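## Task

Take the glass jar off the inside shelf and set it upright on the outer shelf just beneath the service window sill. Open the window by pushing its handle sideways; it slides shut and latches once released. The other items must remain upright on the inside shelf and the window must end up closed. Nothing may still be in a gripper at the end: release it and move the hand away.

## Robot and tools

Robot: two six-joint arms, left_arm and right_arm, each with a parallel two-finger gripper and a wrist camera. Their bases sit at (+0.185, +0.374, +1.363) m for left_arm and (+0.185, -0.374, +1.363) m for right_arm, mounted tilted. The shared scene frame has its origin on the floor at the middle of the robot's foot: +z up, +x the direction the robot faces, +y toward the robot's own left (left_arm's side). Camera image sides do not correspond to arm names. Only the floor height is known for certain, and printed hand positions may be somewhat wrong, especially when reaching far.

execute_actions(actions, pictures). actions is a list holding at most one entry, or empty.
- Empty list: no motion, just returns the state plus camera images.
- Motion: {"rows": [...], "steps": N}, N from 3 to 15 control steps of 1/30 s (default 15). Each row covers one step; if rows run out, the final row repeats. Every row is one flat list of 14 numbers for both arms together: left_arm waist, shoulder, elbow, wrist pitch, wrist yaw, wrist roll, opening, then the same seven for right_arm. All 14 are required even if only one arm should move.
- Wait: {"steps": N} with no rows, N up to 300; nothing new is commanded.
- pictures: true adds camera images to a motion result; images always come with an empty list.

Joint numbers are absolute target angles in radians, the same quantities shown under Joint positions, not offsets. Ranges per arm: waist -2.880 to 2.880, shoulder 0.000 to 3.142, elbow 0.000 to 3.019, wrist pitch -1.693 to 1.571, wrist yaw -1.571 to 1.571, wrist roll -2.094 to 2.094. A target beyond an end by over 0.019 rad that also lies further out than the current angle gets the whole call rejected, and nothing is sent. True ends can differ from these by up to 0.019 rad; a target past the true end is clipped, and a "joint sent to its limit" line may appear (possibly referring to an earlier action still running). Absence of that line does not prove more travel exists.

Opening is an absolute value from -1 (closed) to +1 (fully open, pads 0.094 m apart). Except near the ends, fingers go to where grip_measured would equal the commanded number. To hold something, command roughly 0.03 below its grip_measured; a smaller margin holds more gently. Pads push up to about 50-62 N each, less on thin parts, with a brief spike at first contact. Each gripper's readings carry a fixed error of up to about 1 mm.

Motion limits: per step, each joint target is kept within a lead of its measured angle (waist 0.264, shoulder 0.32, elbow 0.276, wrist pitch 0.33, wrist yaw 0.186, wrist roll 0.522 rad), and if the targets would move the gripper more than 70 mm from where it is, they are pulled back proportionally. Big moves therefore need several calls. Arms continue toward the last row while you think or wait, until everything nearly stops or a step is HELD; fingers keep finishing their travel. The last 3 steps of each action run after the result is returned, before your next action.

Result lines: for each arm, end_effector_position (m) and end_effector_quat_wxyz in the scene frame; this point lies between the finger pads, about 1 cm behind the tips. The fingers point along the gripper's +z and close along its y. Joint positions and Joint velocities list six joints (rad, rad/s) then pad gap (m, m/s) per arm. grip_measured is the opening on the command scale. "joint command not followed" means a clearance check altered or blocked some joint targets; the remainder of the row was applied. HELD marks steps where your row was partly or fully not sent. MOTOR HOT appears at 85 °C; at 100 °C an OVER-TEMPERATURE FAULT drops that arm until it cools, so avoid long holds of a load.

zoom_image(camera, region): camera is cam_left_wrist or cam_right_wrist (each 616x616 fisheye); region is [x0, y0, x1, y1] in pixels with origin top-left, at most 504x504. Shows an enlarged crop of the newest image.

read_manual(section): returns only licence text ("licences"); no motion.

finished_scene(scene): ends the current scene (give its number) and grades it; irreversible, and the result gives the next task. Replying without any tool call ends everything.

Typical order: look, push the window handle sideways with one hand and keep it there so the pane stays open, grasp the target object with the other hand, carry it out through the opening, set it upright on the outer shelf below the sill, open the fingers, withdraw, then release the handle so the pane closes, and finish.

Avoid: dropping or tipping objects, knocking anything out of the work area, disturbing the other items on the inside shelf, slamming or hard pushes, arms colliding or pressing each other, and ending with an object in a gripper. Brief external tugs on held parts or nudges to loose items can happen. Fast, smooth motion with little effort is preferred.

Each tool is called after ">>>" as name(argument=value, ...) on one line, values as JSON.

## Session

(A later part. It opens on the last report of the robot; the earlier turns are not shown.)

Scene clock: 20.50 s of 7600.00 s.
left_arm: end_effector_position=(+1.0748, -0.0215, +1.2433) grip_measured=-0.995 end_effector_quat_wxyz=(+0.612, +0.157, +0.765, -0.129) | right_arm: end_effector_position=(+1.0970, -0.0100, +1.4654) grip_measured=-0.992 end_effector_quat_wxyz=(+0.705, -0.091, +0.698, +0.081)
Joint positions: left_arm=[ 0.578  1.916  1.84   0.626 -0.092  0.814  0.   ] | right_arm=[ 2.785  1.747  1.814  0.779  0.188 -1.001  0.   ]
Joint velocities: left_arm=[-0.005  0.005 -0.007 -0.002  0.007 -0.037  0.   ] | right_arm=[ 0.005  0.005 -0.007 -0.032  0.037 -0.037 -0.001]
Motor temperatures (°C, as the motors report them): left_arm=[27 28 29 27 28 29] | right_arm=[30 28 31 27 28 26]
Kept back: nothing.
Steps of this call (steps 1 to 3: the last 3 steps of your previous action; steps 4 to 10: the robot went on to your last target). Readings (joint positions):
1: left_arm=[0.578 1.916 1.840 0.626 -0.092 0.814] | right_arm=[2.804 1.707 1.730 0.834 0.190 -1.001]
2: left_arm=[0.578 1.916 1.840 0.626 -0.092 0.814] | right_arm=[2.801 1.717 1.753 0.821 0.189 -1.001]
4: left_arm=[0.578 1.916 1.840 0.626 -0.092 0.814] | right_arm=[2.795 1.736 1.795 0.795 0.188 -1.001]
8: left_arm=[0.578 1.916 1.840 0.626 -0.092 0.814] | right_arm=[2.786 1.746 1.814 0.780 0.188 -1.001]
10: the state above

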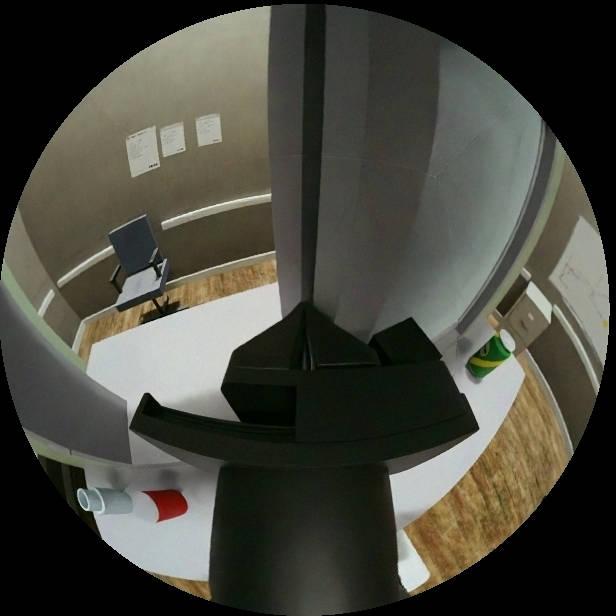

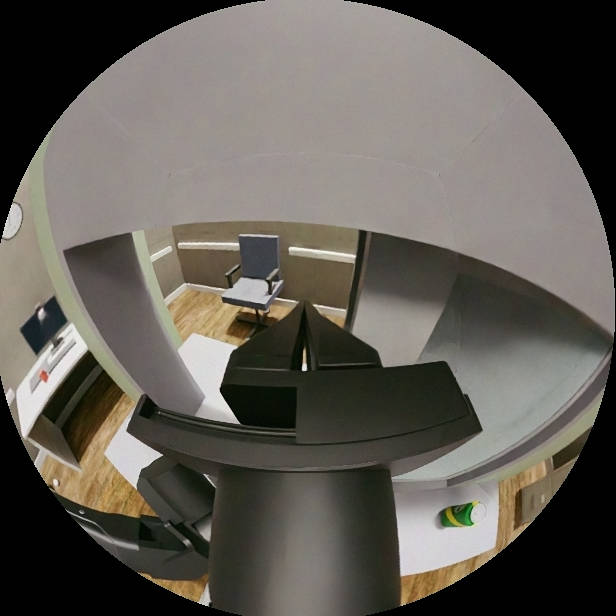

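>>> execute_actions(actions=[{"rows":[[0.585,1.91,1.835,0.626,-0.09,0.81,-1,2.77,1.755,1.83,0.775,0.188,-1.01,-1],[0.6,1.895,1.815,0.63,-0.095,0.8,-1,2.77,1.755,1.83,0.775,0.188,-1.01,-1],[0.615,1.875,1.79,0.635,-0.1,0.79,-1,2.77,1.755,1.83,0.775,0.188,-1.01,-1],[0.63,1.85,1.76,0.64,-0.11,0.78,-1,2.77,1.755,1.83,0.775,0.188,-1.01,-1],[0.64,1.82,1.72,0.645,-0.12,0.77,-1,2.77,1.755,1.83,0.775,0.188,-1.01,-1],[0.65,1.79,1.68,0.65,-0.13,0.76,-1,2.77,1.755,1.83,0.775,0.188,-1.01,-1],[0.66,1.755,1.635,0.66,-0.14,0.75,-1,2.77,1.755,1.83,0.775,0.188,-1.01,-1],[0.67,1.72,1.59,0.67,-0.15,0.74,-1,2.77,1.755,1.83,0.775,0.188,-1.01,-1],[0.68,1.685,1.545,0.68,-0.16,0.73,-1,2.77,1.755,1.83,0.775,0.188,-1.01,-1],[0.69,1.65,1.5,0.69,-0.17,0.72,-1,2.77,1.755,1.83,0.775,0.188,-1.01,-1],[0.7,1.615,1.45,0.7,-0.18,0.71,-1,2.77,1.755,1.83,0.775,0.188,-1.01,-1],[0.71,1.58,1.4,0.71,-0.19,0.7,-1,2.77,1.755,1.83,0.775,0.188,-1.01,-1],[0.72,1.545,1.35,0.72,-0.2,0.69,-1,2.77,1.755,1.83,0.775,0.188,-1.01,-1],[0.73,1.51,1.3,0.73,-0.2,0.68,-1,2.77,1.755,1.83,0.775,0.188,-1.01,-1],[0.74,1.475,1.25,0.74,-0.2,0.67,-1,2.77,1.755,1.83,0.775,0.188,-1.01,-1]],"steps":15}], pictures=true)

>>> execute_actions(actions=[{"rows":[[0.77,1.45,1.22,0.745,-0.19,0.65,-0.8,2.77,1.755,1.83,0.775,0.188,-1.01,-1],[0.8,1.43,1.195,0.75,-0.18,0.63,-0.6,2.77,1.755,1.83,0.775,0.188,-1.01,-1],[0.83,1.41,1.17,0.75,-0.17,0.61,-0.4,2.77,1.755,1.83,0.775,0.188,-1.01,-1],[0.86,1.39,1.145,0.755,-0.16,0.59,-0.2,2.77,1.755,1.83,0.775,0.188,-1.01,-1],[0.89,1.37,1.12,0.755,-0.15,0.57,0,2.77,1.755,1.83,0.775,0.188,-1.01,-1],[0.92,1.35,1.095,0.76,-0.14,0.55,0.2,2.77,1.755,1.83,0.775,0.188,-1.01,-1],[0.95,1.33,1.07,0.76,-0.13,0.53,0.4,2.77,1.755,1.83,0.775,0.188,-1.01,-1],[0.98,1.31,1.045,0.765,-0.12,0.51,0.6,2.77,1.755,1.83,0.775,0.188,-1.01,-1],[1.01,1.29,1.02,0.765,-0.11,0.49,0.8,2.77,1.755,1.83,0.775,0.188,-1.01,-1],[1.04,1.27,0.995,0.77,-0.1,0.47,1,2.77,1.755,1.83,0.775,0.188,-1.01,-1],[1.07,1.25,0.97,0.77,-0.09,0.445,1,2.77,1.755,1.83,0.775,0.188,-1.01,-1],[1.1,1.23,0.945,0.775,-0.085,0.42,1,2.77,1.755,1.83,0.775,0.188,-1.01,-1],[1.13,1.21,0.92,0.78,-0.08,0.395,1,2.77,1.755,1.83,0.775,0.188,-1.01,-1],[1.15,1.195,0.9,0.785,-0.075,0.37,1,2.77,1.755,1.83,0.775,0.188,-1.01,-1],[1.165,1.185,0.89,0.79,-0.07,0.35,1,2.77,1.755,1.83,0.775,0.188,-1.01,-1]],"steps":15}])

>>> execute_actions(actions=[{"rows":[[1.17,1.19,0.89,0.8,-0.065,0.345,1,2.77,1.755,1.83,0.775,0.188,-1.01,-1],[1.175,1.2,0.9,0.81,-0.06,0.34,1,2.77,1.755,1.83,0.775,0.188,-1.01,-1],[1.18,1.213,0.91,0.82,-0.056,0.335,1,2.77,1.755,1.83,0.775,0.188,-1.01,-1],[1.185,1.226,0.918,0.83,-0.052,0.33,1,2.77,1.755,1.83,0.775,0.188,-1.01,-1],[1.19,1.239,0.926,0.84,-0.048,0.328,1,2.77,1.755,1.83,0.775,0.188,-1.01,-1],[1.195,1.252,0.934,0.85,-0.044,0.326,1,2.77,1.755,1.83,0.775,0.188,-1.01,-1],[1.2,1.265,0.942,0.857,-0.04,0.325,1,2.77,1.755,1.83,0.775,0.188,-1.01,-1],[1.205,1.278,0.95,0.864,-0.036,0.325,1,2.77,1.755,1.83,0.775,0.188,-1.01,-1],[1.21,1.291,0.957,0.871,-0.033,0.325,1,2.77,1.755,1.83,0.775,0.188,-1.01,-1],[1.215,1.304,0.964,0.878,-0.03,0.325,1,2.77,1.755,1.83,0.775,0.188,-1.01,-1],[1.22,1.317,0.97,0.885,-0.027,0.325,1,2.77,1.755,1.83,0.775,0.188,-1.01,-1],[1.225,1.33,0.976,0.89,-0.024,0.325,1,2.77,1.755,1.83,0.775,0.188,-1.01,-1],[1.23,1.342,0.981,0.895,-0.021,0.325,1,2.77,1.755,1.83,0.775,0.188,-1.01,-1],[1.235,1.352,0.985,0.9,-0.018,0.325,1,2.77,1.755,1.83,0.775,0.188,-1.01,-1],[1.238,1.36,0.988,0.902,-0.016,0.325,1,2.77,1.755,1.83,0.775,0.188,-1.01,-1]],"steps":15}])

>>> execute_actions(actions=[{"steps":10}], pictures=true)

Scene clock: 22.67 s of 7600.00 s.
left_arm: end_effector_position=(+1.0129, +0.0445, +1.2194) grip_measured=-0.995 end_effector_quat_wxyz=(+0.550, +0.160, +0.810, -0.123) | right_arm: end_effector_position=(+1.0947, -0.0038, +1.4627) grip_measured=-0.992 end_effector_quat_wxyz=(+0.705, -0.097, +0.698, +0.086)
Joint positions: left_arm=[ 0.628  1.716  1.506  0.648 -0.157  0.759  0.   ] | right_arm=[ 2.785  1.753  1.814  0.772  0.179 -1.001  0.   ]
Joint velocities: left_arm=[ 0.103 -0.777 -1.145  0.198 -0.476 -0.212  0.001] | right_arm=[-0.024  0.073 -0.007 -0.017 -0.022 -0.022  0.001]
Motor temperatures (°C, as the motors report them): left_arm=[27 28 29 27 28 29] | right_arm=[30 28 31 27 28 26]
Steps of this call (steps 1 to 30: the robot went on to your last target; steps 31 to 53: nothing new was sent; steps 54 to 65: the first 12 steps of this action). Readings (joint positions):
54: left_arm=[0.578 1.916 1.840 0.626 -0.092 0.814] | right_arm=[2.785 1.747 1.814 0.779 0.187 -1.001]
55: left_arm=[0.578 1.915 1.838 0.626 -0.093 0.814] | right_arm=[2.785 1.747 1.814 0.779 0.187 -1.001]
57: left_arm=[0.580 1.901 1.813 0.626 -0.100 0.810] | right_arm=[2.785 1.747 1.814 0.779 0.187 -1.001]
61: left_arm=[0.604 1.821 1.669 0.633 -0.136 0.788] | right_arm=[2.785 1.747 1.814 0.778 0.187 -1.001]
65: the state above

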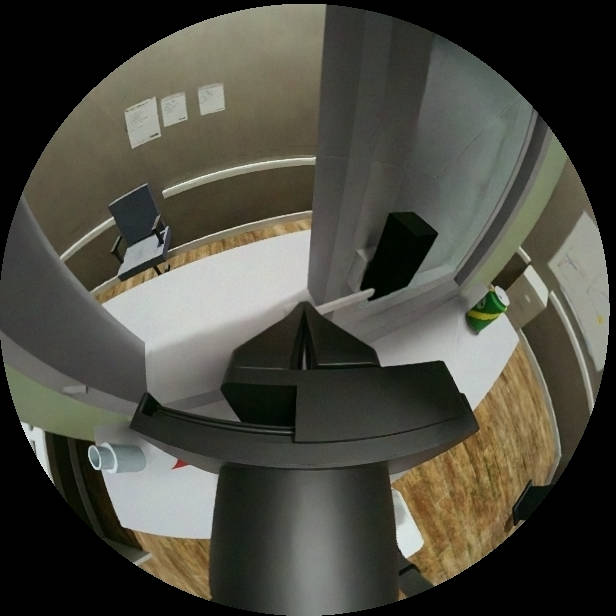

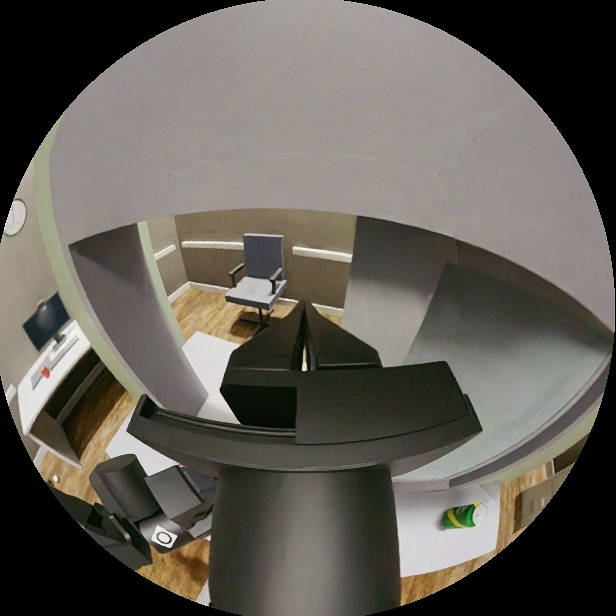

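Scene clock: 23.17 s of 7600.00 s.
left_arm: end_effector_position=(+0.9378, +0.3213, +1.1919) grip_measured=+0.996 end_effector_quat_wxyz=(+0.512, +0.080, +0.855, -0.023) | right_arm: end_effector_position=(+1.0915, +0.0032, +1.4566) grip_measured=-0.992 end_effector_quat_wxyz=(+0.701, -0.101, +0.700, +0.088)
Joint positions: left_arm=[ 0.998  1.296  1.025  0.743 -0.098  0.559  0.094] | right_arm=[ 2.785  1.763  1.814  0.771  0.183 -1.001  0.   ]
Joint velocities: left_arm=[ 1.226 -0.718 -0.867  0.134  0.286 -0.74   0.013] | right_arm=[-0.005 -0.015 -0.022  0.012 -0.066  0.022 -0.   ]
Motor temperatures (°C, as the motors report them): left_arm=[27 28 29 27 28 29] | right_arm=[30 29 31 27 28 26]
Steps of this call (steps 1 to 3: the last 3 steps of your previous action; steps 4 to 15: the first 12 steps of this action). Readings (joint positions):
4: left_arm=[0.665 1.596 1.342 0.683 -0.186 0.732] | right_arm=[2.785 1.762 1.814 0.771 0.179 -1.001]
5: left_arm=[0.681 1.564 1.305 0.690 -0.185 0.723] | right_arm=[2.785 1.763 1.814 0.771 0.179 -1.001]
7: left_arm=[0.722 1.504 1.244 0.703 -0.174 0.701] | right_arm=[2.785 1.763 1.814 0.771 0.178 -1.001]
11: left_arm=[0.842 1.395 1.141 0.724 -0.139 0.642] | right_arm=[2.785 1.763 1.814 0.771 0.182 -1.001]
15: the state above

Scene clock: 23.67 s of 7600.00 s.
left_arm: end_effector_position=(+0.9080, +0.4149, +1.1623) grip_measured=+1.000 end_effector_quat_wxyz=(+0.516, -0.001, +0.856, -0.001) | right_arm: end_effector_position=(+1.0915, +0.0032, +1.4566) grip_measured=-0.992 end_effector_quat_wxyz=(+0.701, -0.101, +0.700, +0.088)
Joint positions: left_arm=[ 1.196  1.281  0.946  0.861 -0.029  0.35   0.094] | right_arm=[ 2.785  1.763  1.814  0.771  0.183 -1.001  0.   ]
Joint velocities: left_arm=[ 0.073  0.474  0.198  0.188  0.081 -0.095  0.   ] | right_arm=[-0.024  0.005  0.002  0.017  0.066 -0.007 -0.001]
Motor temperatures (°C, as the motors report them): left_arm=[27 28 29 27 28 29] | right_arm=[30 29 31 27 28 26]
Steps of this call (steps 1 to 3: the last 3 steps of your previous action; steps 4 to 15: the first 12 steps of this action). Readings (joint positions):
4: left_arm=[1.151 1.210 0.909 0.764 -0.077 0.453] | right_arm=[2.785 1.763 1.814 0.771 0.183 -1.001]
5: left_arm=[1.174 1.200 0.898 0.772 -0.073 0.433] | right_arm=[2.785 1.763 1.814 0.771 0.183 -1.001]
7: left_arm=[1.192 1.198 0.898 0.792 -0.063 0.402] | right_arm=[2.785 1.763 1.814 0.771 0.183 -1.001]
11: left_arm=[1.193 1.222 0.914 0.832 -0.042 0.365] | right_arm=[2.785 1.763 1.814 0.771 0.183 -1.001]
15: the state above

Scene clock: 24.00 s of 7600.00 s.
left_arm: end_effector_position=(+0.8970, +0.4151, +1.1211) grip_measured=+1.000 end_effector_quat_wxyz=(+0.496, +0.002, +0.868, +0.000) | right_arm: end_effector_position=(+1.0915, +0.0032, +1.4566) grip_measured=-0.992 end_effector_quat_wxyz=(+0.701, -0.101, +0.700, +0.088)
Joint positions: left_arm=[ 1.225  1.362  0.965  0.879 -0.019  0.341  0.094] | right_arm=[ 2.785  1.763  1.814  0.771  0.183 -1.001  0.   ]
Joint velocities: left_arm=[-0.015 -0.015  0.066  0.051  0.051 -0.051  0.   ] | right_arm=[-0.015 -0.005 -0.017  0.012 -0.022 -0.037  0.001]
Motor temperatures (°C, as the motors report them): left_arm=[27 28 29 27 28 29] | right_arm=[30 29 32 27 28 26]
Kept back: nothing.
Steps of this call (steps 1 to 3: the last 3 steps of your previous action; steps 4 to 10: the robot went on to your last target). Readings (joint positions):
1: left_arm=[1.200 1.297 0.952 0.866 -0.026 0.348] | right_arm=[2.785 1.763 1.814 0.771 0.183 -1.001]
2: left_arm=[1.204 1.312 0.958 0.871 -0.023 0.346] | right_arm=[2.785 1.763 1.814 0.771 0.183 -1.001]
4: left_arm=[1.214 1.339 0.964 0.877 -0.020 0.344] | right_arm=[2.785 1.763 1.814 0.771 0.183 -1.001]
8: left_arm=[1.225 1.362 0.964 0.878 -0.020 0.341] | right_arm=[2.785 1.763 1.814 0.771 0.183 -1.001]
10: the state above

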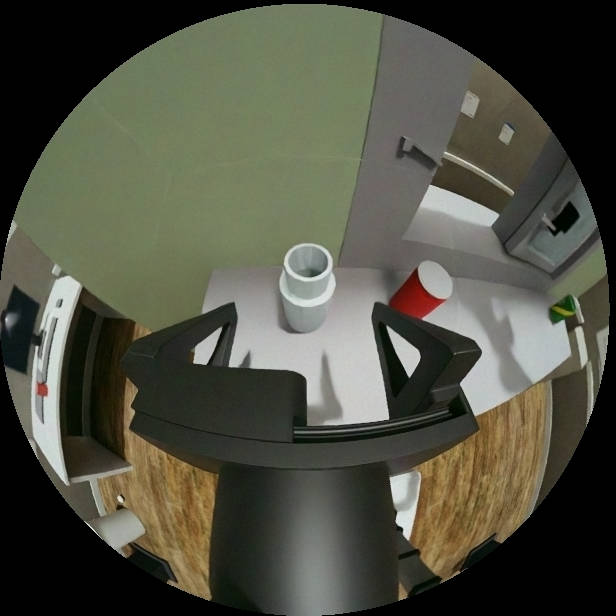

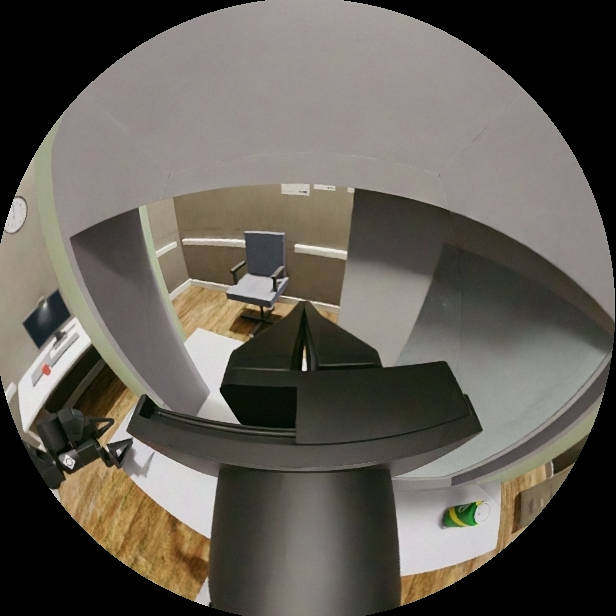

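>>> zoom_image(camera="cam_left_wrist", region=[250, 230, 370, 350])

Region (250, 230, 370, 350) of cam_left_wrist's 616x616 image, scaled by 4.200, with more detail than that image has.

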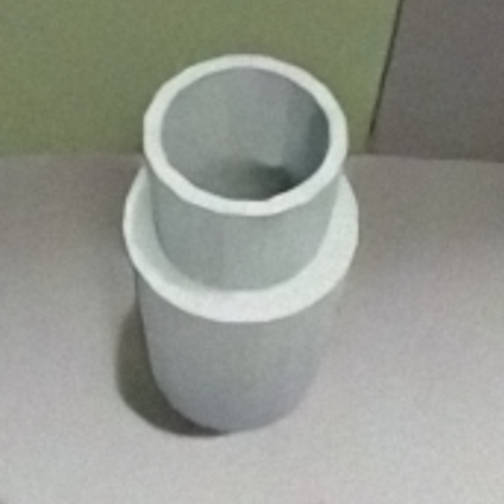

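>>> execute_actions(actions=[{"rows":[[1.23,1.369,1.004,0.87,-0.016,0.33,1,2.77,1.755,1.83,0.775,0.188,-1.01,-1],[1.23,1.378,1.02,0.863,-0.016,0.33,0.95,2.77,1.755,1.83,0.775,0.188,-1.01,-1],[1.23,1.387,1.036,0.856,-0.016,0.33,0.9,2.77,1.755,1.83,0.775,0.188,-1.01,-1],[1.23,1.396,1.052,0.849,-0.016,0.33,0.85,2.77,1.755,1.83,0.775,0.188,-1.01,-1],[1.23,1.405,1.068,0.842,-0.016,0.33,0.8,2.77,1.755,1.83,0.775,0.188,-1.01,-1],[1.23,1.414,1.084,0.835,-0.016,0.33,0.75,2.77,1.755,1.83,0.775,0.188,-1.01,-1],[1.23,1.423,1.1,0.828,-0.016,0.33,0.7,2.77,1.755,1.83,0.775,0.188,-1.01,-1],[1.23,1.432,1.116,0.821,-0.016,0.33,0.65,2.77,1.755,1.83,0.775,0.188,-1.01,-1],[1.23,1.442,1.132,0.814,-0.016,0.33,0.6,2.77,1.755,1.83,0.775,0.188,-1.01,-1],[1.23,1.452,1.149,0.807,-0.016,0.33,0.6,2.77,1.755,1.83,0.775,0.188,-1.01,-1],[1.23,1.462,1.166,0.8,-0.016,0.33,0.6,2.77,1.755,1.83,0.775,0.188,-1.01,-1],[1.23,1.472,1.183,0.793,-0.016,0.33,0.6,2.77,1.755,1.83,0.775,0.188,-1.01,-1],[1.23,1.482,1.2,0.786,-0.016,0.33,0.6,2.77,1.755,1.83,0.775,0.188,-1.01,-1],[1.23,1.492,1.217,0.779,-0.016,0.33,0.6,2.77,1.755,1.83,0.775,0.188,-1.01,-1],[1.23,1.502,1.234,0.772,-0.016,0.33,0.6,2.77,1.755,1.83,0.775,0.188,-1.01,-1]],"steps":15}])

>>> execute_actions(actions=[{"steps":12}], pictures=true)

Scene clock: 25.03 s of 7600.00 s.
left_arm: end_effector_position=(+0.9529, +0.4221, +1.1147) grip_measured=+0.602 end_effector_quat_wxyz=(+0.513, -0.003, +0.858, +0.006) | right_arm: end_effector_position=(+1.0915, +0.0032, +1.4566) grip_measured=-0.992 end_effector_quat_wxyz=(+0.701, -0.101, +0.700, +0.088)
Joint positions: left_arm=[ 1.225  1.43   1.134  0.819 -0.019  0.34   0.075] | right_arm=[ 2.785  1.763  1.814  0.771  0.183 -1.001  0.   ]
Joint velocities: left_arm=[ 0.015  0.288  0.466 -0.208  0.051 -0.022  0.   ] | right_arm=[-0.005 -0.015 -0.012 -0.017  0.022 -0.081 -0.   ]
Motor temperatures (°C, as the motors report them): left_arm=[27 28 29 27 28 29] | right_arm=[30 29 32 27 28 26]
Steps of this call (steps 1 to 19: the robot went on to your last target; steps 20 to 31: the first 12 steps of this action). Readings (joint positions):
20: left_arm=[1.225 1.362 0.968 0.882 -0.019 0.340] | right_arm=[2.785 1.763 1.814 0.771 0.183 -1.001]
21: left_arm=[1.225 1.363 0.972 0.880 -0.019 0.340] | right_arm=[2.785 1.763 1.814 0.771 0.183 -1.001]
23: left_arm=[1.225 1.368 0.991 0.870 -0.019 0.340] | right_arm=[2.785 1.763 1.814 0.771 0.183 -1.001]
27: left_arm=[1.225 1.395 1.064 0.846 -0.019 0.340] | right_arm=[2.785 1.763 1.814 0.771 0.183 -1.001]
31: the state above

Scene clock: 25.43 s of 7600.00 s.
left_arm: end_effector_position=(+0.9681, +0.4172, +1.0914) grip_measured=+0.601 end_effector_quat_wxyz=(+0.505, -0.001, +0.863, +0.003) | right_arm: end_effector_position=(+1.0915, +0.0032, +1.4566) grip_measured=-0.992 end_effector_quat_wxyz=(+0.701, -0.101, +0.700, +0.088)
Joint positions: left_arm=[ 1.225  1.492  1.212  0.782 -0.019  0.34   0.075] | right_arm=[ 2.785  1.763  1.814  0.771  0.183 -1.001  0.   ]
Joint velocities: left_arm=[-0.005  0.005 -0.002  0.012 -0.007 -0.007 -0.   ] | right_arm=[ 0.015 -0.005 -0.012 -0.007  0.007  0.081 -0.   ]
Motor temperatures (°C, as the motors report them): left_arm=[27 28 29 27 27 29] | right_arm=[30 29 32 27 28 26]
Kept back: nothing.
Steps of this call (steps 1 to 3: the last 3 steps of your previous action; steps 4 to 12: the robot went on to your last target). Readings (joint positions):
1: left_arm=[1.225 1.440 1.150 0.812 -0.019 0.340] | right_arm=[2.785 1.763 1.814 0.771 0.183 -1.001]
2: left_arm=[1.225 1.450 1.166 0.805 -0.019 0.340] | right_arm=[2.785 1.763 1.814 0.771 0.183 -1.001]
4: left_arm=[1.225 1.472 1.196 0.792 -0.019 0.340] | right_arm=[2.785 1.763 1.814 0.771 0.183 -1.001]
8: left_arm=[1.225 1.490 1.212 0.783 -0.019 0.340] | right_arm=[2.785 1.763 1.814 0.771 0.183 -1.001]
12: the state above

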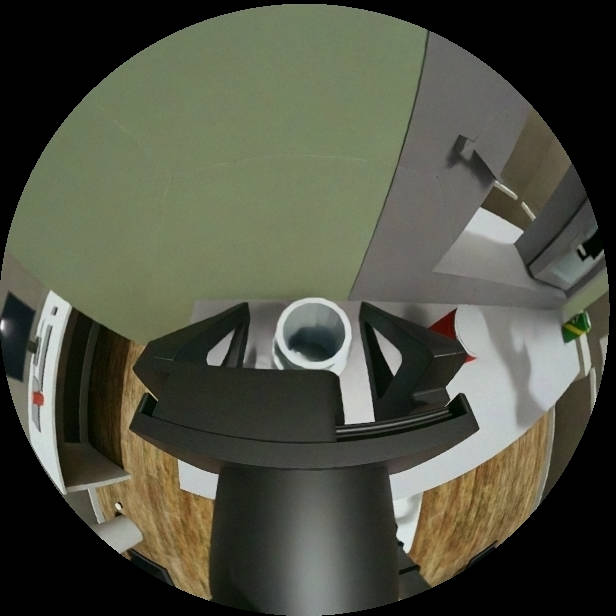

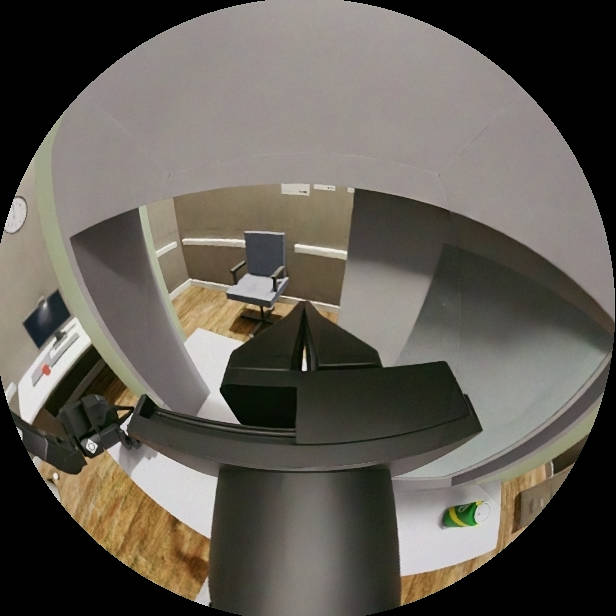

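>>> execute_actions(actions=[{"rows":[[1.215,1.508,1.22,0.782,-0.016,0.33,0.6,2.77,1.755,1.83,0.775,0.188,-1.01,-1],[1.21,1.514,1.22,0.785,-0.016,0.33,0.6,2.77,1.755,1.83,0.775,0.188,-1.01,-1],[1.206,1.52,1.22,0.79,-0.016,0.33,0.6,2.77,1.755,1.83,0.775,0.188,-1.01,-1],[1.204,1.526,1.22,0.795,-0.016,0.33,0.55,2.77,1.755,1.83,0.775,0.188,-1.01,-1]],"steps":15}], pictures=true)

Scene clock: 26.00 s of 7600.00 s.
left_arm: end_effector_position=(+0.9627, +0.4112, +1.0802) grip_measured=+0.551 end_effector_quat_wxyz=(+0.497, +0.001, +0.868, -0.001) | right_arm: end_effector_position=(+1.0915, +0.0032, +1.4566) grip_measured=-0.992 end_effector_quat_wxyz=(+0.701, -0.101, +0.700, +0.088)
Joint positions: left_arm=[ 1.223  1.511  1.212  0.782 -0.018  0.34   0.073] | right_arm=[ 2.785  1.763  1.814  0.771  0.183 -1.001  0.   ]
Joint velocities: left_arm=[ 0.005  0.015 -0.022  0.007 -0.037  0.051  0.   ] | right_arm=[-0.005  0.005  0.012  0.002  0.007  0.007  0.   ]
Motor temperatures (°C, as the motors report them): left_arm=[27 28 29 27 27 29] | right_arm=[30 29 32 27 28 26]
Steps of this call (steps 1 to 5: the robot went on to your last target; steps 6 to 17: the first 12 steps of this action). Readings (joint positions):
6: left_arm=[1.225 1.492 1.212 0.782 -0.019 0.340] | right_arm=[2.785 1.763 1.814 0.771 0.183 -1.001]
7: left_arm=[1.225 1.492 1.212 0.782 -0.019 0.340] | right_arm=[2.785 1.763 1.814 0.771 0.183 -1.001]
9: left_arm=[1.225 1.495 1.212 0.782 -0.019 0.340] | right_arm=[2.785 1.763 1.814 0.771 0.183 -1.001]
13: left_arm=[1.223 1.504 1.212 0.782 -0.019 0.340] | right_arm=[2.785 1.763 1.814 0.771 0.183 -1.001]
17: the state above

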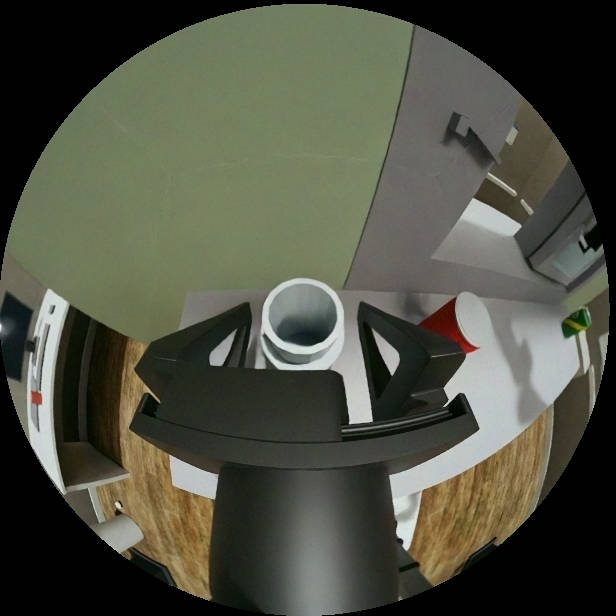

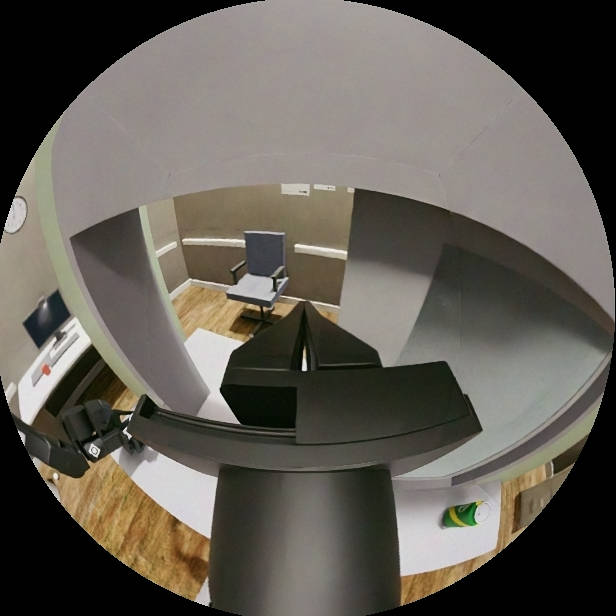

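>>> execute_actions(actions=[{"rows":[[1.215,1.515,1.22,0.785,-0.016,0.33,0.45,2.77,1.755,1.83,0.775,0.188,-1.01,-1],[1.215,1.515,1.22,0.785,-0.016,0.33,0.36,2.77,1.755,1.83,0.775,0.188,-1.01,-1],[1.215,1.515,1.22,0.785,-0.016,0.33,0.28,2.77,1.755,1.83,0.775,0.188,-1.01,-1],[1.215,1.515,1.22,0.785,-0.016,0.33,0.2,2.77,1.755,1.83,0.775,0.188,-1.01,-1],[1.215,1.515,1.22,0.785,-0.016,0.33,0.14,2.77,1.755,1.83,0.775,0.188,-1.01,-1],[1.215,1.515,1.22,0.785,-0.016,0.33,0.09,2.77,1.755,1.83,0.775,0.188,-1.01,-1],[1.215,1.515,1.22,0.785,-0.016,0.33,0.05,2.77,1.755,1.83,0.775,0.188,-1.01,-1],[1.215,1.515,1.22,0.785,-0.016,0.33,0.02,2.77,1.755,1.83,0.775,0.188,-1.01,-1],[1.215,1.515,1.22,0.785,-0.016,0.33,-0.01,2.77,1.755,1.83,0.775,0.188,-1.01,-1],[1.215,1.515,1.22,0.785,-0.016,0.33,-0.04,2.77,1.755,1.83,0.775,0.188,-1.01,-1],[1.215,1.515,1.22,0.785,-0.016,0.33,-0.06,2.77,1.755,1.83,0.775,0.188,-1.01,-1]],"steps":15}], pictures=true)

Scene clock: 26.67 s of 7600.00 s.
left_arm: end_effector_position=(+0.9625, +0.4108, +1.0798) grip_measured=+0.050 end_effector_quat_wxyz=(+0.497, +0.001, +0.868, -0.001) | right_arm: end_effector_position=(+1.0915, +0.0032, +1.4566) grip_measured=-0.992 end_effector_quat_wxyz=(+0.701, -0.101, +0.700, +0.088)
Joint positions: left_arm=[ 1.222  1.512  1.212  0.782 -0.019  0.34   0.049] | right_arm=[ 2.785  1.763  1.814  0.771  0.183 -1.001  0.   ]
Joint velocities: left_arm=[ 0.005 -0.005  0.002 -0.002 -0.037 -0.007 -0.001] | right_arm=[-0.005 -0.005  0.007  0.012 -0.007  0.037 -0.001]
Motor temperatures (°C, as the motors report them): left_arm=[27 28 29 27 27 29] | right_arm=[30 29 32 27 28 26]
Steps of this call (steps 1 to 3: the last 3 steps of your previous action; steps 4 to 8: the robot went on to your last target; steps 9 to 20: the first 12 steps of this action). Readings (joint positions):
9: left_arm=[1.222 1.512 1.212 0.782 -0.018 0.340] | right_arm=[2.785 1.763 1.814 0.771 0.183 -1.001]
10: left_arm=[1.222 1.512 1.212 0.782 -0.018 0.340] | right_arm=[2.785 1.763 1.814 0.771 0.183 -1.001]
12: left_arm=[1.222 1.512 1.212 0.782 -0.018 0.340] | right_arm=[2.785 1.763 1.814 0.771 0.183 -1.001]
16: left_arm=[1.222 1.512 1.212 0.782 -0.019 0.340] | right_arm=[2.785 1.763 1.814 0.771 0.183 -1.001]
20: the state above

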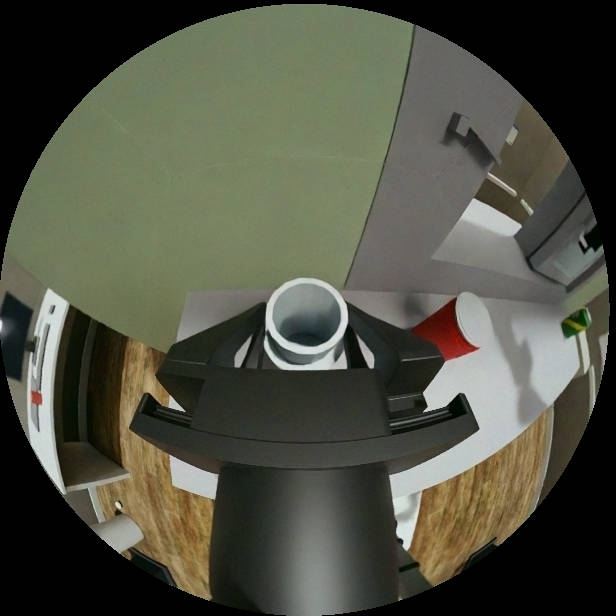

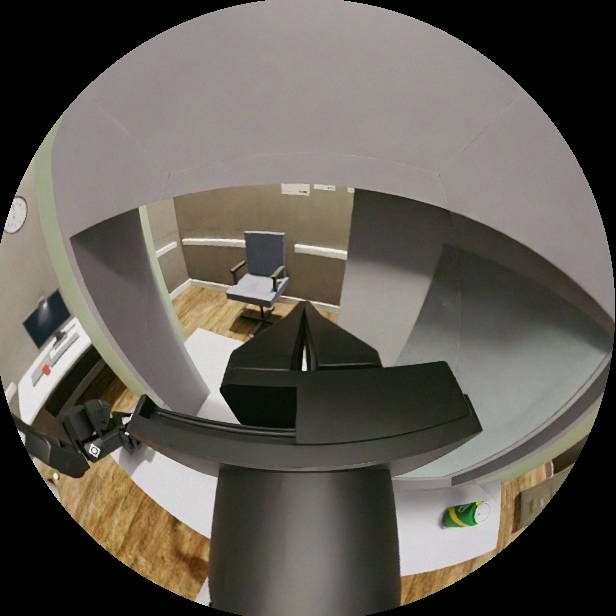

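>>> zoom_image(camera="cam_left_wrist", region=[230, 260, 390, 390])

>>> zoom_image(camera="cam_right_wrist", region=[50, 380, 170, 480])

Region (230, 260, 390, 390) of cam_left_wrist's 616x616 image, scaled by 3.150, with more detail than that image has; it fills the top 410 rows of this view, and the rest is white.

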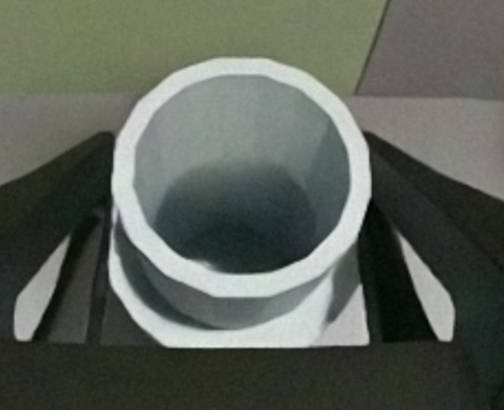

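Region (50, 380, 170, 480) of cam_right_wrist's 616x616 image, scaled by 4.200, with more detail than that image has.

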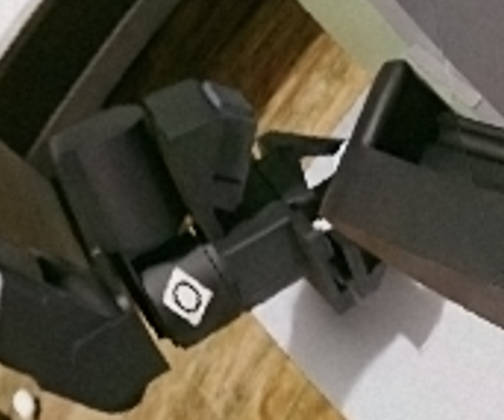

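>>> execute_actions(actions=[{"rows":[[1.222,1.515,1.22,0.785,-0.016,0.33,0.15,2.77,1.755,1.83,0.775,0.188,-1.01,-1],[1.225,1.515,1.225,0.785,-0.016,0.33,0.3,2.77,1.755,1.83,0.775,0.188,-1.01,-1],[1.228,1.518,1.23,0.788,-0.016,0.33,0.35,2.77,1.755,1.83,0.775,0.188,-1.01,-1],[1.231,1.522,1.234,0.791,-0.016,0.33,0.35,2.77,1.755,1.83,0.775,0.188,-1.01,-1],[1.234,1.527,1.238,0.794,-0.014,0.33,0.35,2.77,1.755,1.83,0.775,0.188,-1.01,-1],[1.237,1.532,1.242,0.797,-0.012,0.33,0.35,2.77,1.755,1.83,0.775,0.188,-1.01,-1],[1.24,1.537,1.246,0.8,-0.01,0.33,0.35,2.77,1.755,1.83,0.775,0.188,-1.01,-1],[1.242,1.542,1.25,0.802,-0.01,0.33,0.35,2.77,1.755,1.83,0.775,0.188,-1.01,-1],[1.244,1.547,1.253,0.804,-0.01,0.33,0.35,2.77,1.755,1.83,0.775,0.188,-1.01,-1],[1.246,1.552,1.256,0.806,-0.01,0.33,0.35,2.77,1.755,1.83,0.775,0.188,-1.01,-1],[1.248,1.557,1.258,0.808,-0.01,0.33,0.35,2.77,1.755,1.83,0.775,0.188,-1.01,-1]],"steps":15}])

>>> execute_actions(actions=[{"steps":10}], pictures=true)

>>> zoom_image(camera="cam_left_wrist", region=[230, 260, 390, 390])

Scene clock: 33.20 s of 7600.00 s.
left_arm: end_effector_position=(+0.9671, +0.4114, +1.0761) grip_measured=+0.349 end_effector_quat_wxyz=(+0.501, +0.002, +0.865, -0.001) | right_arm: end_effector_position=(+1.0915, +0.0032, +1.4566) grip_measured=-0.992 end_effector_quat_wxyz=(+0.701, -0.101, +0.700, +0.088)
Joint positions: left_arm=[ 1.225  1.528  1.231  0.787 -0.012  0.34   0.063] | right_arm=[ 2.785  1.763  1.814  0.771  0.183 -1.001  0.   ]
Joint velocities: left_arm=[ 0.034  0.122  0.081  0.002 -0.037  0.007  0.   ] | right_arm=[-0.005 -0.005  0.007  0.007 -0.007 -0.022  0.   ]
Motor temperatures (°C, as the motors report them): left_arm=[27 28 29 27 27 29] | right_arm=[30 29 32 27 28 26]
Steps of this call (steps 1 to 3: the last 3 steps of your previous action; steps 4 to 15: the robot went on to your last target; steps 16 to 90: nothing new was sent; then 3.13 s passed at rest; steps 91 to 102: the first 12 steps of this action). Readings (joint positions):
91: left_arm=[1.222 1.512 1.212 0.782 -0.019 0.340] | right_arm=[2.785 1.763 1.814 0.771 0.183 -1.001]
92: left_arm=[1.222 1.512 1.212 0.782 -0.019 0.340] | right_arm=[2.785 1.763 1.814 0.771 0.183 -1.001]
94: left_arm=[1.222 1.512 1.212 0.782 -0.018 0.340] | right_arm=[2.785 1.763 1.814 0.771 0.183 -1.001]
98: left_arm=[1.223 1.514 1.216 0.782 -0.013 0.340] | right_arm=[2.785 1.763 1.814 0.771 0.183 -1.001]
102: the state above

Scene clock: 33.53 s of 7600.00 s.
left_arm: end_effector_position=(+0.9633, +0.4120, +1.0665) grip_measured=+0.349 end_effector_quat_wxyz=(+0.496, +0.003, +0.868, +0.000) | right_arm: end_effector_position=(+1.0915, +0.0032, +1.4566) grip_measured=-0.992 end_effector_quat_wxyz=(+0.701, -0.101, +0.700, +0.088)
Joint positions: left_arm=[ 1.231  1.543  1.235  0.788 -0.012  0.34   0.063] | right_arm=[ 2.785  1.763  1.814  0.771  0.183 -1.001  0.   ]
Joint velocities: left_arm=[-0.015 -0.005 -0.002 -0.017  0.022  0.051 -0.   ] | right_arm=[-0.005 -0.015 -0.002  0.012  0.037 -0.066 -0.001]
Motor temperatures (°C, as the motors report them): left_arm=[27 28 29 27 27 29] | right_arm=[30 29 32 27 28 26]
Kept back: nothing.
Steps of this call (steps 1 to 3: the last 3 steps of your previous action; steps 4 to 10: the robot went on to your last target). Readings (joint positions):
1: left_arm=[1.227 1.532 1.234 0.788 -0.012 0.340] | right_arm=[2.785 1.763 1.814 0.771 0.183 -1.001]
2: left_arm=[1.228 1.535 1.235 0.788 -0.012 0.340] | right_arm=[2.785 1.763 1.814 0.771 0.183 -1.001]
4: left_arm=[1.230 1.539 1.235 0.788 -0.012 0.340] | right_arm=[2.785 1.763 1.814 0.771 0.183 -1.001]
8: left_arm=[1.231 1.543 1.235 0.788 -0.012 0.340] | right_arm=[2.785 1.763 1.814 0.771 0.183 -1.001]
10: the state above

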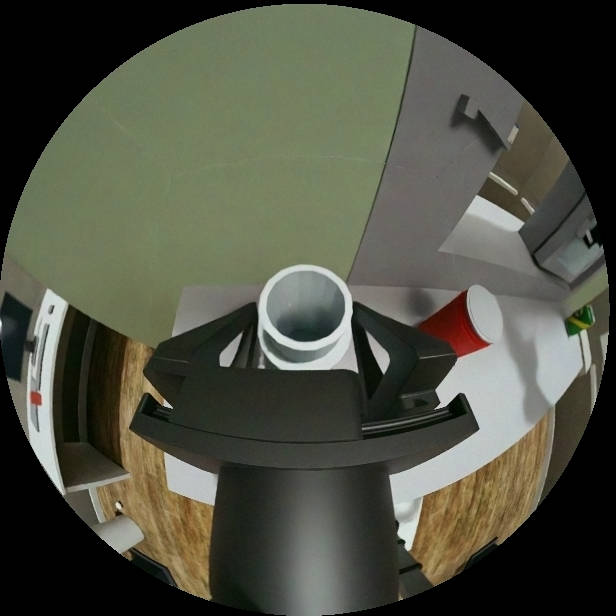

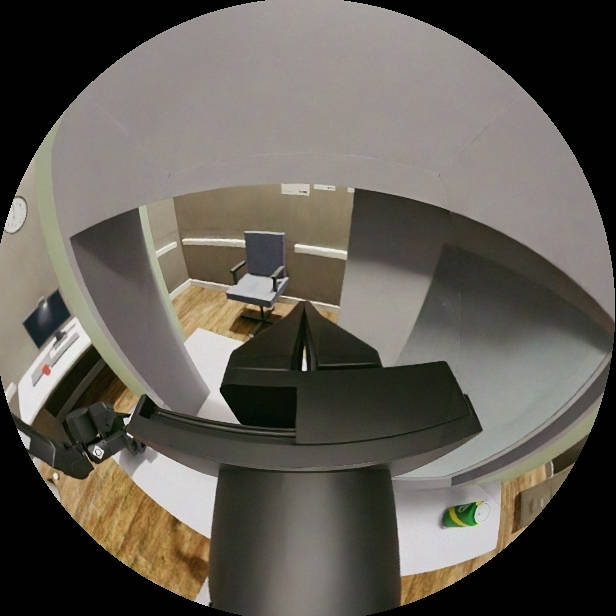

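Region (230, 260, 390, 390) of cam_left_wrist's 616x616 image, scaled by 3.150, with more detail than that image has; it fills the top 410 rows of this view, and the rest is white.

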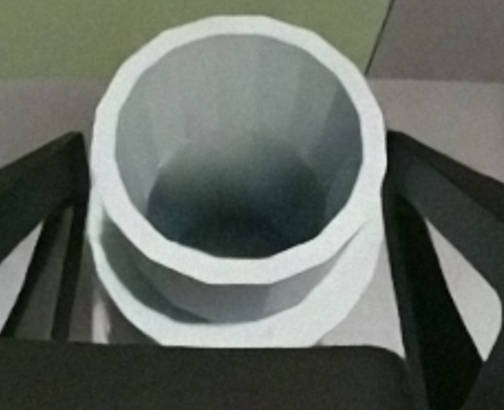

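>>> execute_actions(actions=[{"rows":[[1.24,1.55,1.245,0.795,-0.01,0.33,0.31,2.77,1.755,1.83,0.775,0.188,-1.01,-1],[1.24,1.55,1.245,0.795,-0.01,0.33,0.27,2.77,1.755,1.83,0.775,0.188,-1.01,-1],[1.24,1.55,1.245,0.795,-0.01,0.33,0.23,2.77,1.755,1.83,0.775,0.188,-1.01,-1],[1.24,1.55,1.245,0.795,-0.01,0.33,0.19,2.77,1.755,1.83,0.775,0.188,-1.01,-1],[1.24,1.55,1.245,0.795,-0.01,0.33,0.16,2.77,1.755,1.83,0.775,0.188,-1.01,-1],[1.24,1.55,1.245,0.795,-0.01,0.33,0.13,2.77,1.755,1.83,0.775,0.188,-1.01,-1],[1.24,1.55,1.245,0.795,-0.01,0.33,0.1,2.77,1.755,1.83,0.775,0.188,-1.01,-1],[1.24,1.55,1.245,0.795,-0.01,0.33,0.07,2.77,1.755,1.83,0.775,0.188,-1.01,-1],[1.24,1.55,1.245,0.795,-0.01,0.33,0.04,2.77,1.755,1.83,0.775,0.188,-1.01,-1],[1.24,1.55,1.245,0.795,-0.01,0.33,0.015,2.77,1.755,1.83,0.775,0.188,-1.01,-1]],"steps":15}], pictures=true)

>>> zoom_image(camera="cam_left_wrist", region=[230, 260, 390, 390])

Scene clock: 34.23 s of 7600.00 s.
left_arm: end_effector_position=(+0.9633, +0.4120, +1.0665) grip_measured=+0.102 end_effector_quat_wxyz=(+0.496, +0.003, +0.868, +0.000) | right_arm: end_effector_position=(+1.0915, +0.0032, +1.4566) grip_measured=-0.992 end_effector_quat_wxyz=(+0.701, -0.101, +0.700, +0.088)
Joint positions: left_arm=[ 1.231  1.543  1.235  0.788 -0.012  0.34   0.052] | right_arm=[ 2.785  1.763  1.814  0.771  0.183 -1.001  0.   ]
Joint velocities: left_arm=[-0.015  0.005  0.002 -0.007 -0.007 -0.007  0.001] | right_arm=[-0.005 -0.015 -0.017  0.002 -0.066 -0.022 -0.001]
Motor temperatures (°C, as the motors report them): left_arm=[27 28 29 27 27 29] | right_arm=[30 29 32 27 28 26]
Steps of this call (steps 1 to 9: the robot went on to your last target; steps 10 to 21: the first 12 steps of this action). Readings (joint positions):
10: left_arm=[1.231 1.543 1.235 0.788 -0.012 0.340] | right_arm=[2.785 1.763 1.814 0.771 0.183 -1.001]
11: left_arm=[1.231 1.543 1.235 0.788 -0.012 0.340] | right_arm=[2.785 1.763 1.814 0.771 0.183 -1.001]
13: left_arm=[1.231 1.543 1.235 0.788 -0.012 0.340] | right_arm=[2.785 1.763 1.814 0.771 0.183 -1.001]
17: left_arm=[1.231 1.543 1.235 0.788 -0.012 0.340] | right_arm=[2.785 1.763 1.814 0.771 0.183 -1.001]
21: the state above

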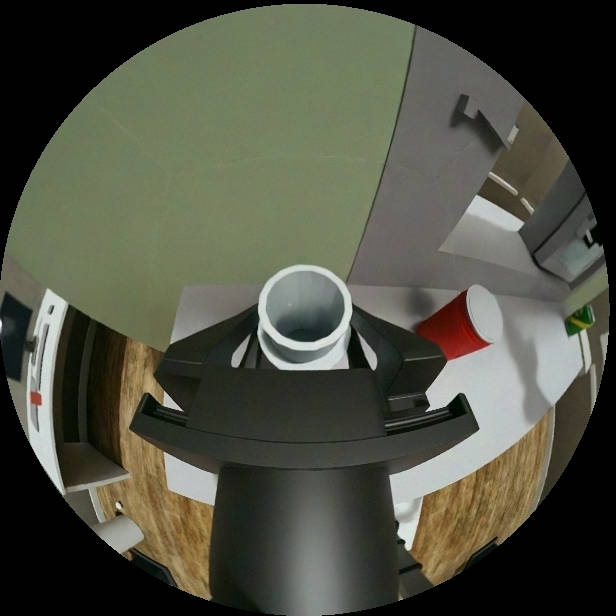

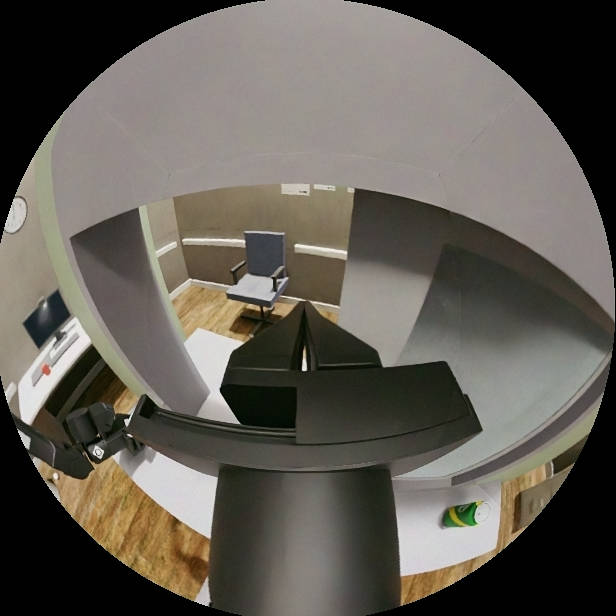

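Region (230, 260, 390, 390) of cam_left_wrist's 616x616 image, scaled by 3.150, with more detail than that image has; it fills the top 410 rows of this view, and the rest is white.

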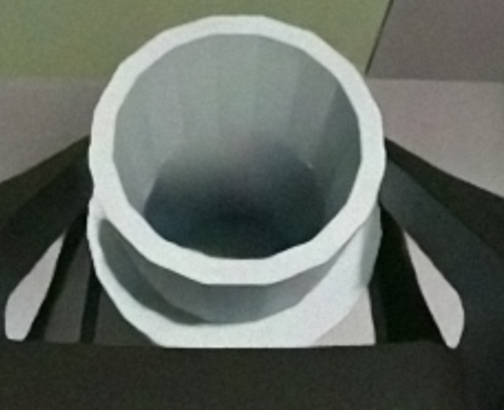

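>>> execute_actions(actions=[{"rows":[[1.231,1.543,1.235,0.788,-0.015,0.34,0.2,2.77,1.755,1.83,0.775,0.188,-1.01,-1],[1.225,1.538,1.23,0.785,-0.015,0.34,0.3,2.77,1.755,1.83,0.775,0.188,-1.01,-1],[1.22,1.532,1.225,0.78,-0.017,0.34,0.3,2.77,1.755,1.83,0.775,0.188,-1.01,-1],[1.217,1.526,1.222,0.777,-0.019,0.34,0.3,2.77,1.755,1.83,0.775,0.188,-1.01,-1],[1.214,1.52,1.219,0.774,-0.021,0.34,0.3,2.77,1.755,1.83,0.775,0.188,-1.01,-1],[1.211,1.514,1.216,0.771,-0.023,0.345,0.3,2.77,1.755,1.83,0.775,0.188,-1.01,-1],[1.208,1.508,1.213,0.768,-0.025,0.345,0.3,2.77,1.755,1.83,0.775,0.188,-1.01,-1],[1.206,1.502,1.21,0.765,-0.025,0.345,0.3,2.77,1.755,1.83,0.775,0.188,-1.01,-1],[1.204,1.496,1.207,0.762,-0.025,0.345,0.3,2.77,1.755,1.83,0.775,0.188,-1.01,-1],[1.202,1.49,1.204,0.759,-0.025,0.345,0.3,2.77,1.755,1.83,0.775,0.188,-1.01,-1],[1.2,1.484,1.202,0.756,-0.025,0.345,0.3,2.77,1.755,1.83,0.775,0.188,-1.01,-1]],"steps":15}])

>>> execute_actions(actions=[{"steps":9}], pictures=true)

Scene clock: 35.00 s of 7600.00 s.
left_arm: end_effector_position=(+0.9570, +0.4089, +1.0718) grip_measured=+0.299 end_effector_quat_wxyz=(+0.487, +0.002, +0.873, -0.003) | right_arm: end_effector_position=(+1.0915, +0.0032, +1.4566) grip_measured=-0.992 end_effector_quat_wxyz=(+0.701, -0.101, +0.700, +0.088)
Joint positions: left_arm=[ 1.223  1.518  1.209  0.769 -0.022  0.34   0.061] | right_arm=[ 2.785  1.763  1.814  0.771  0.183 -1.001  0.   ]
Joint velocities: left_arm=[-0.073 -0.161 -0.066 -0.066 -0.051  0.007 -0.   ] | right_arm=[ 0.015 -0.005 -0.002 -0.002 -0.022 -0.051  0.001]
Motor temperatures (°C, as the motors report them): left_arm=[27 28 29 27 27 29] | right_arm=[30 29 32 27 28 26]
Steps of this call (steps 1 to 3: the last 3 steps of your previous action; steps 4 to 11: the robot went on to your last target; steps 12 to 23: the first 12 steps of this action). Readings (joint positions):
12: left_arm=[1.231 1.543 1.235 0.788 -0.012 0.340] | right_arm=[2.785 1.763 1.814 0.771 0.183 -1.001]
13: left_arm=[1.231 1.543 1.235 0.788 -0.012 0.340] | right_arm=[2.785 1.763 1.814 0.771 0.183 -1.001]
15: left_arm=[1.231 1.543 1.234 0.788 -0.015 0.340] | right_arm=[2.785 1.763 1.814 0.771 0.183 -1.001]
19: left_arm=[1.230 1.536 1.223 0.781 -0.022 0.340] | right_arm=[2.785 1.763 1.814 0.771 0.183 -1.001]
23: the state above

Scene clock: 35.30 s of 7600.00 s.
left_arm: end_effector_position=(+0.9635, +0.4100, +1.0859) grip_measured=+0.299 end_effector_quat_wxyz=(+0.495, +0.001, +0.869, -0.003) | right_arm: end_effector_position=(+1.0915, +0.0032, +1.4566) grip_measured=-0.992 end_effector_quat_wxyz=(+0.701, -0.101, +0.700, +0.088)
Joint positions: left_arm=[ 1.217  1.496  1.207  0.767 -0.023  0.34   0.061] | right_arm=[ 2.785  1.763  1.814  0.771  0.183 -1.001  0.   ]
Joint velocities: left_arm=[-0.005 -0.005  0.007 -0.002  0.022 -0.037  0.   ] | right_arm=[-0.005  0.005 -0.012 -0.002 -0.037 -0.037 -0.   ]
Motor temperatures (°C, as the motors report them): left_arm=[27 29 29 27 27 29] | right_arm=[30 29 32 27 28 26]
Kept back: nothing.
Steps of this call (steps 1 to 3: the last 3 steps of your previous action; steps 4 to 9: the robot went on to your last target). Readings (joint positions):
1: left_arm=[1.221 1.514 1.208 0.767 -0.023 0.340] | right_arm=[2.785 1.763 1.814 0.771 0.183 -1.001]
2: left_arm=[1.219 1.509 1.207 0.767 -0.023 0.340] | right_arm=[2.785 1.763 1.814 0.771 0.183 -1.001]
4: left_arm=[1.218 1.502 1.207 0.767 -0.023 0.340] | right_arm=[2.785 1.763 1.814 0.771 0.183 -1.001]
8: left_arm=[1.217 1.496 1.207 0.767 -0.023 0.340] | right_arm=[2.785 1.763 1.814 0.771 0.183 -1.001]
9: the state above

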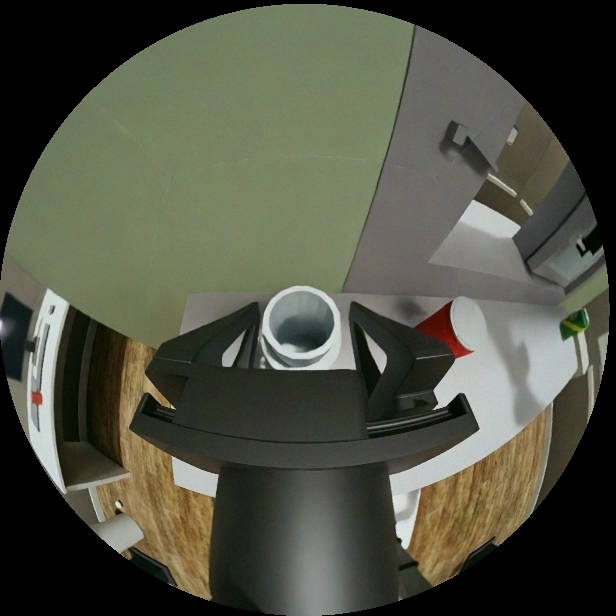

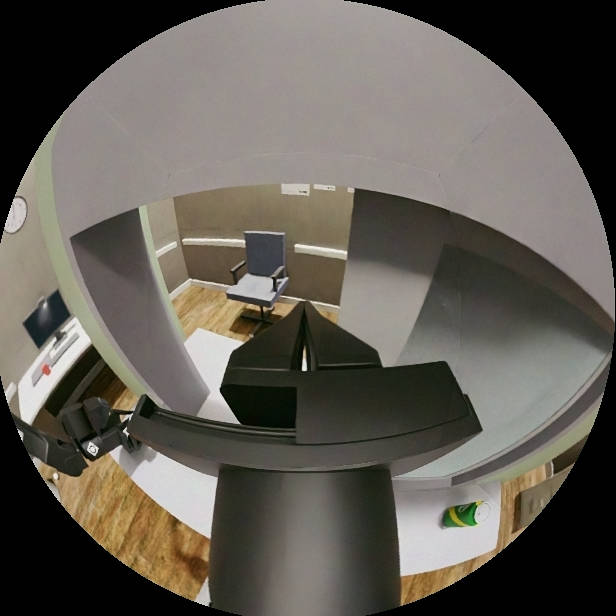

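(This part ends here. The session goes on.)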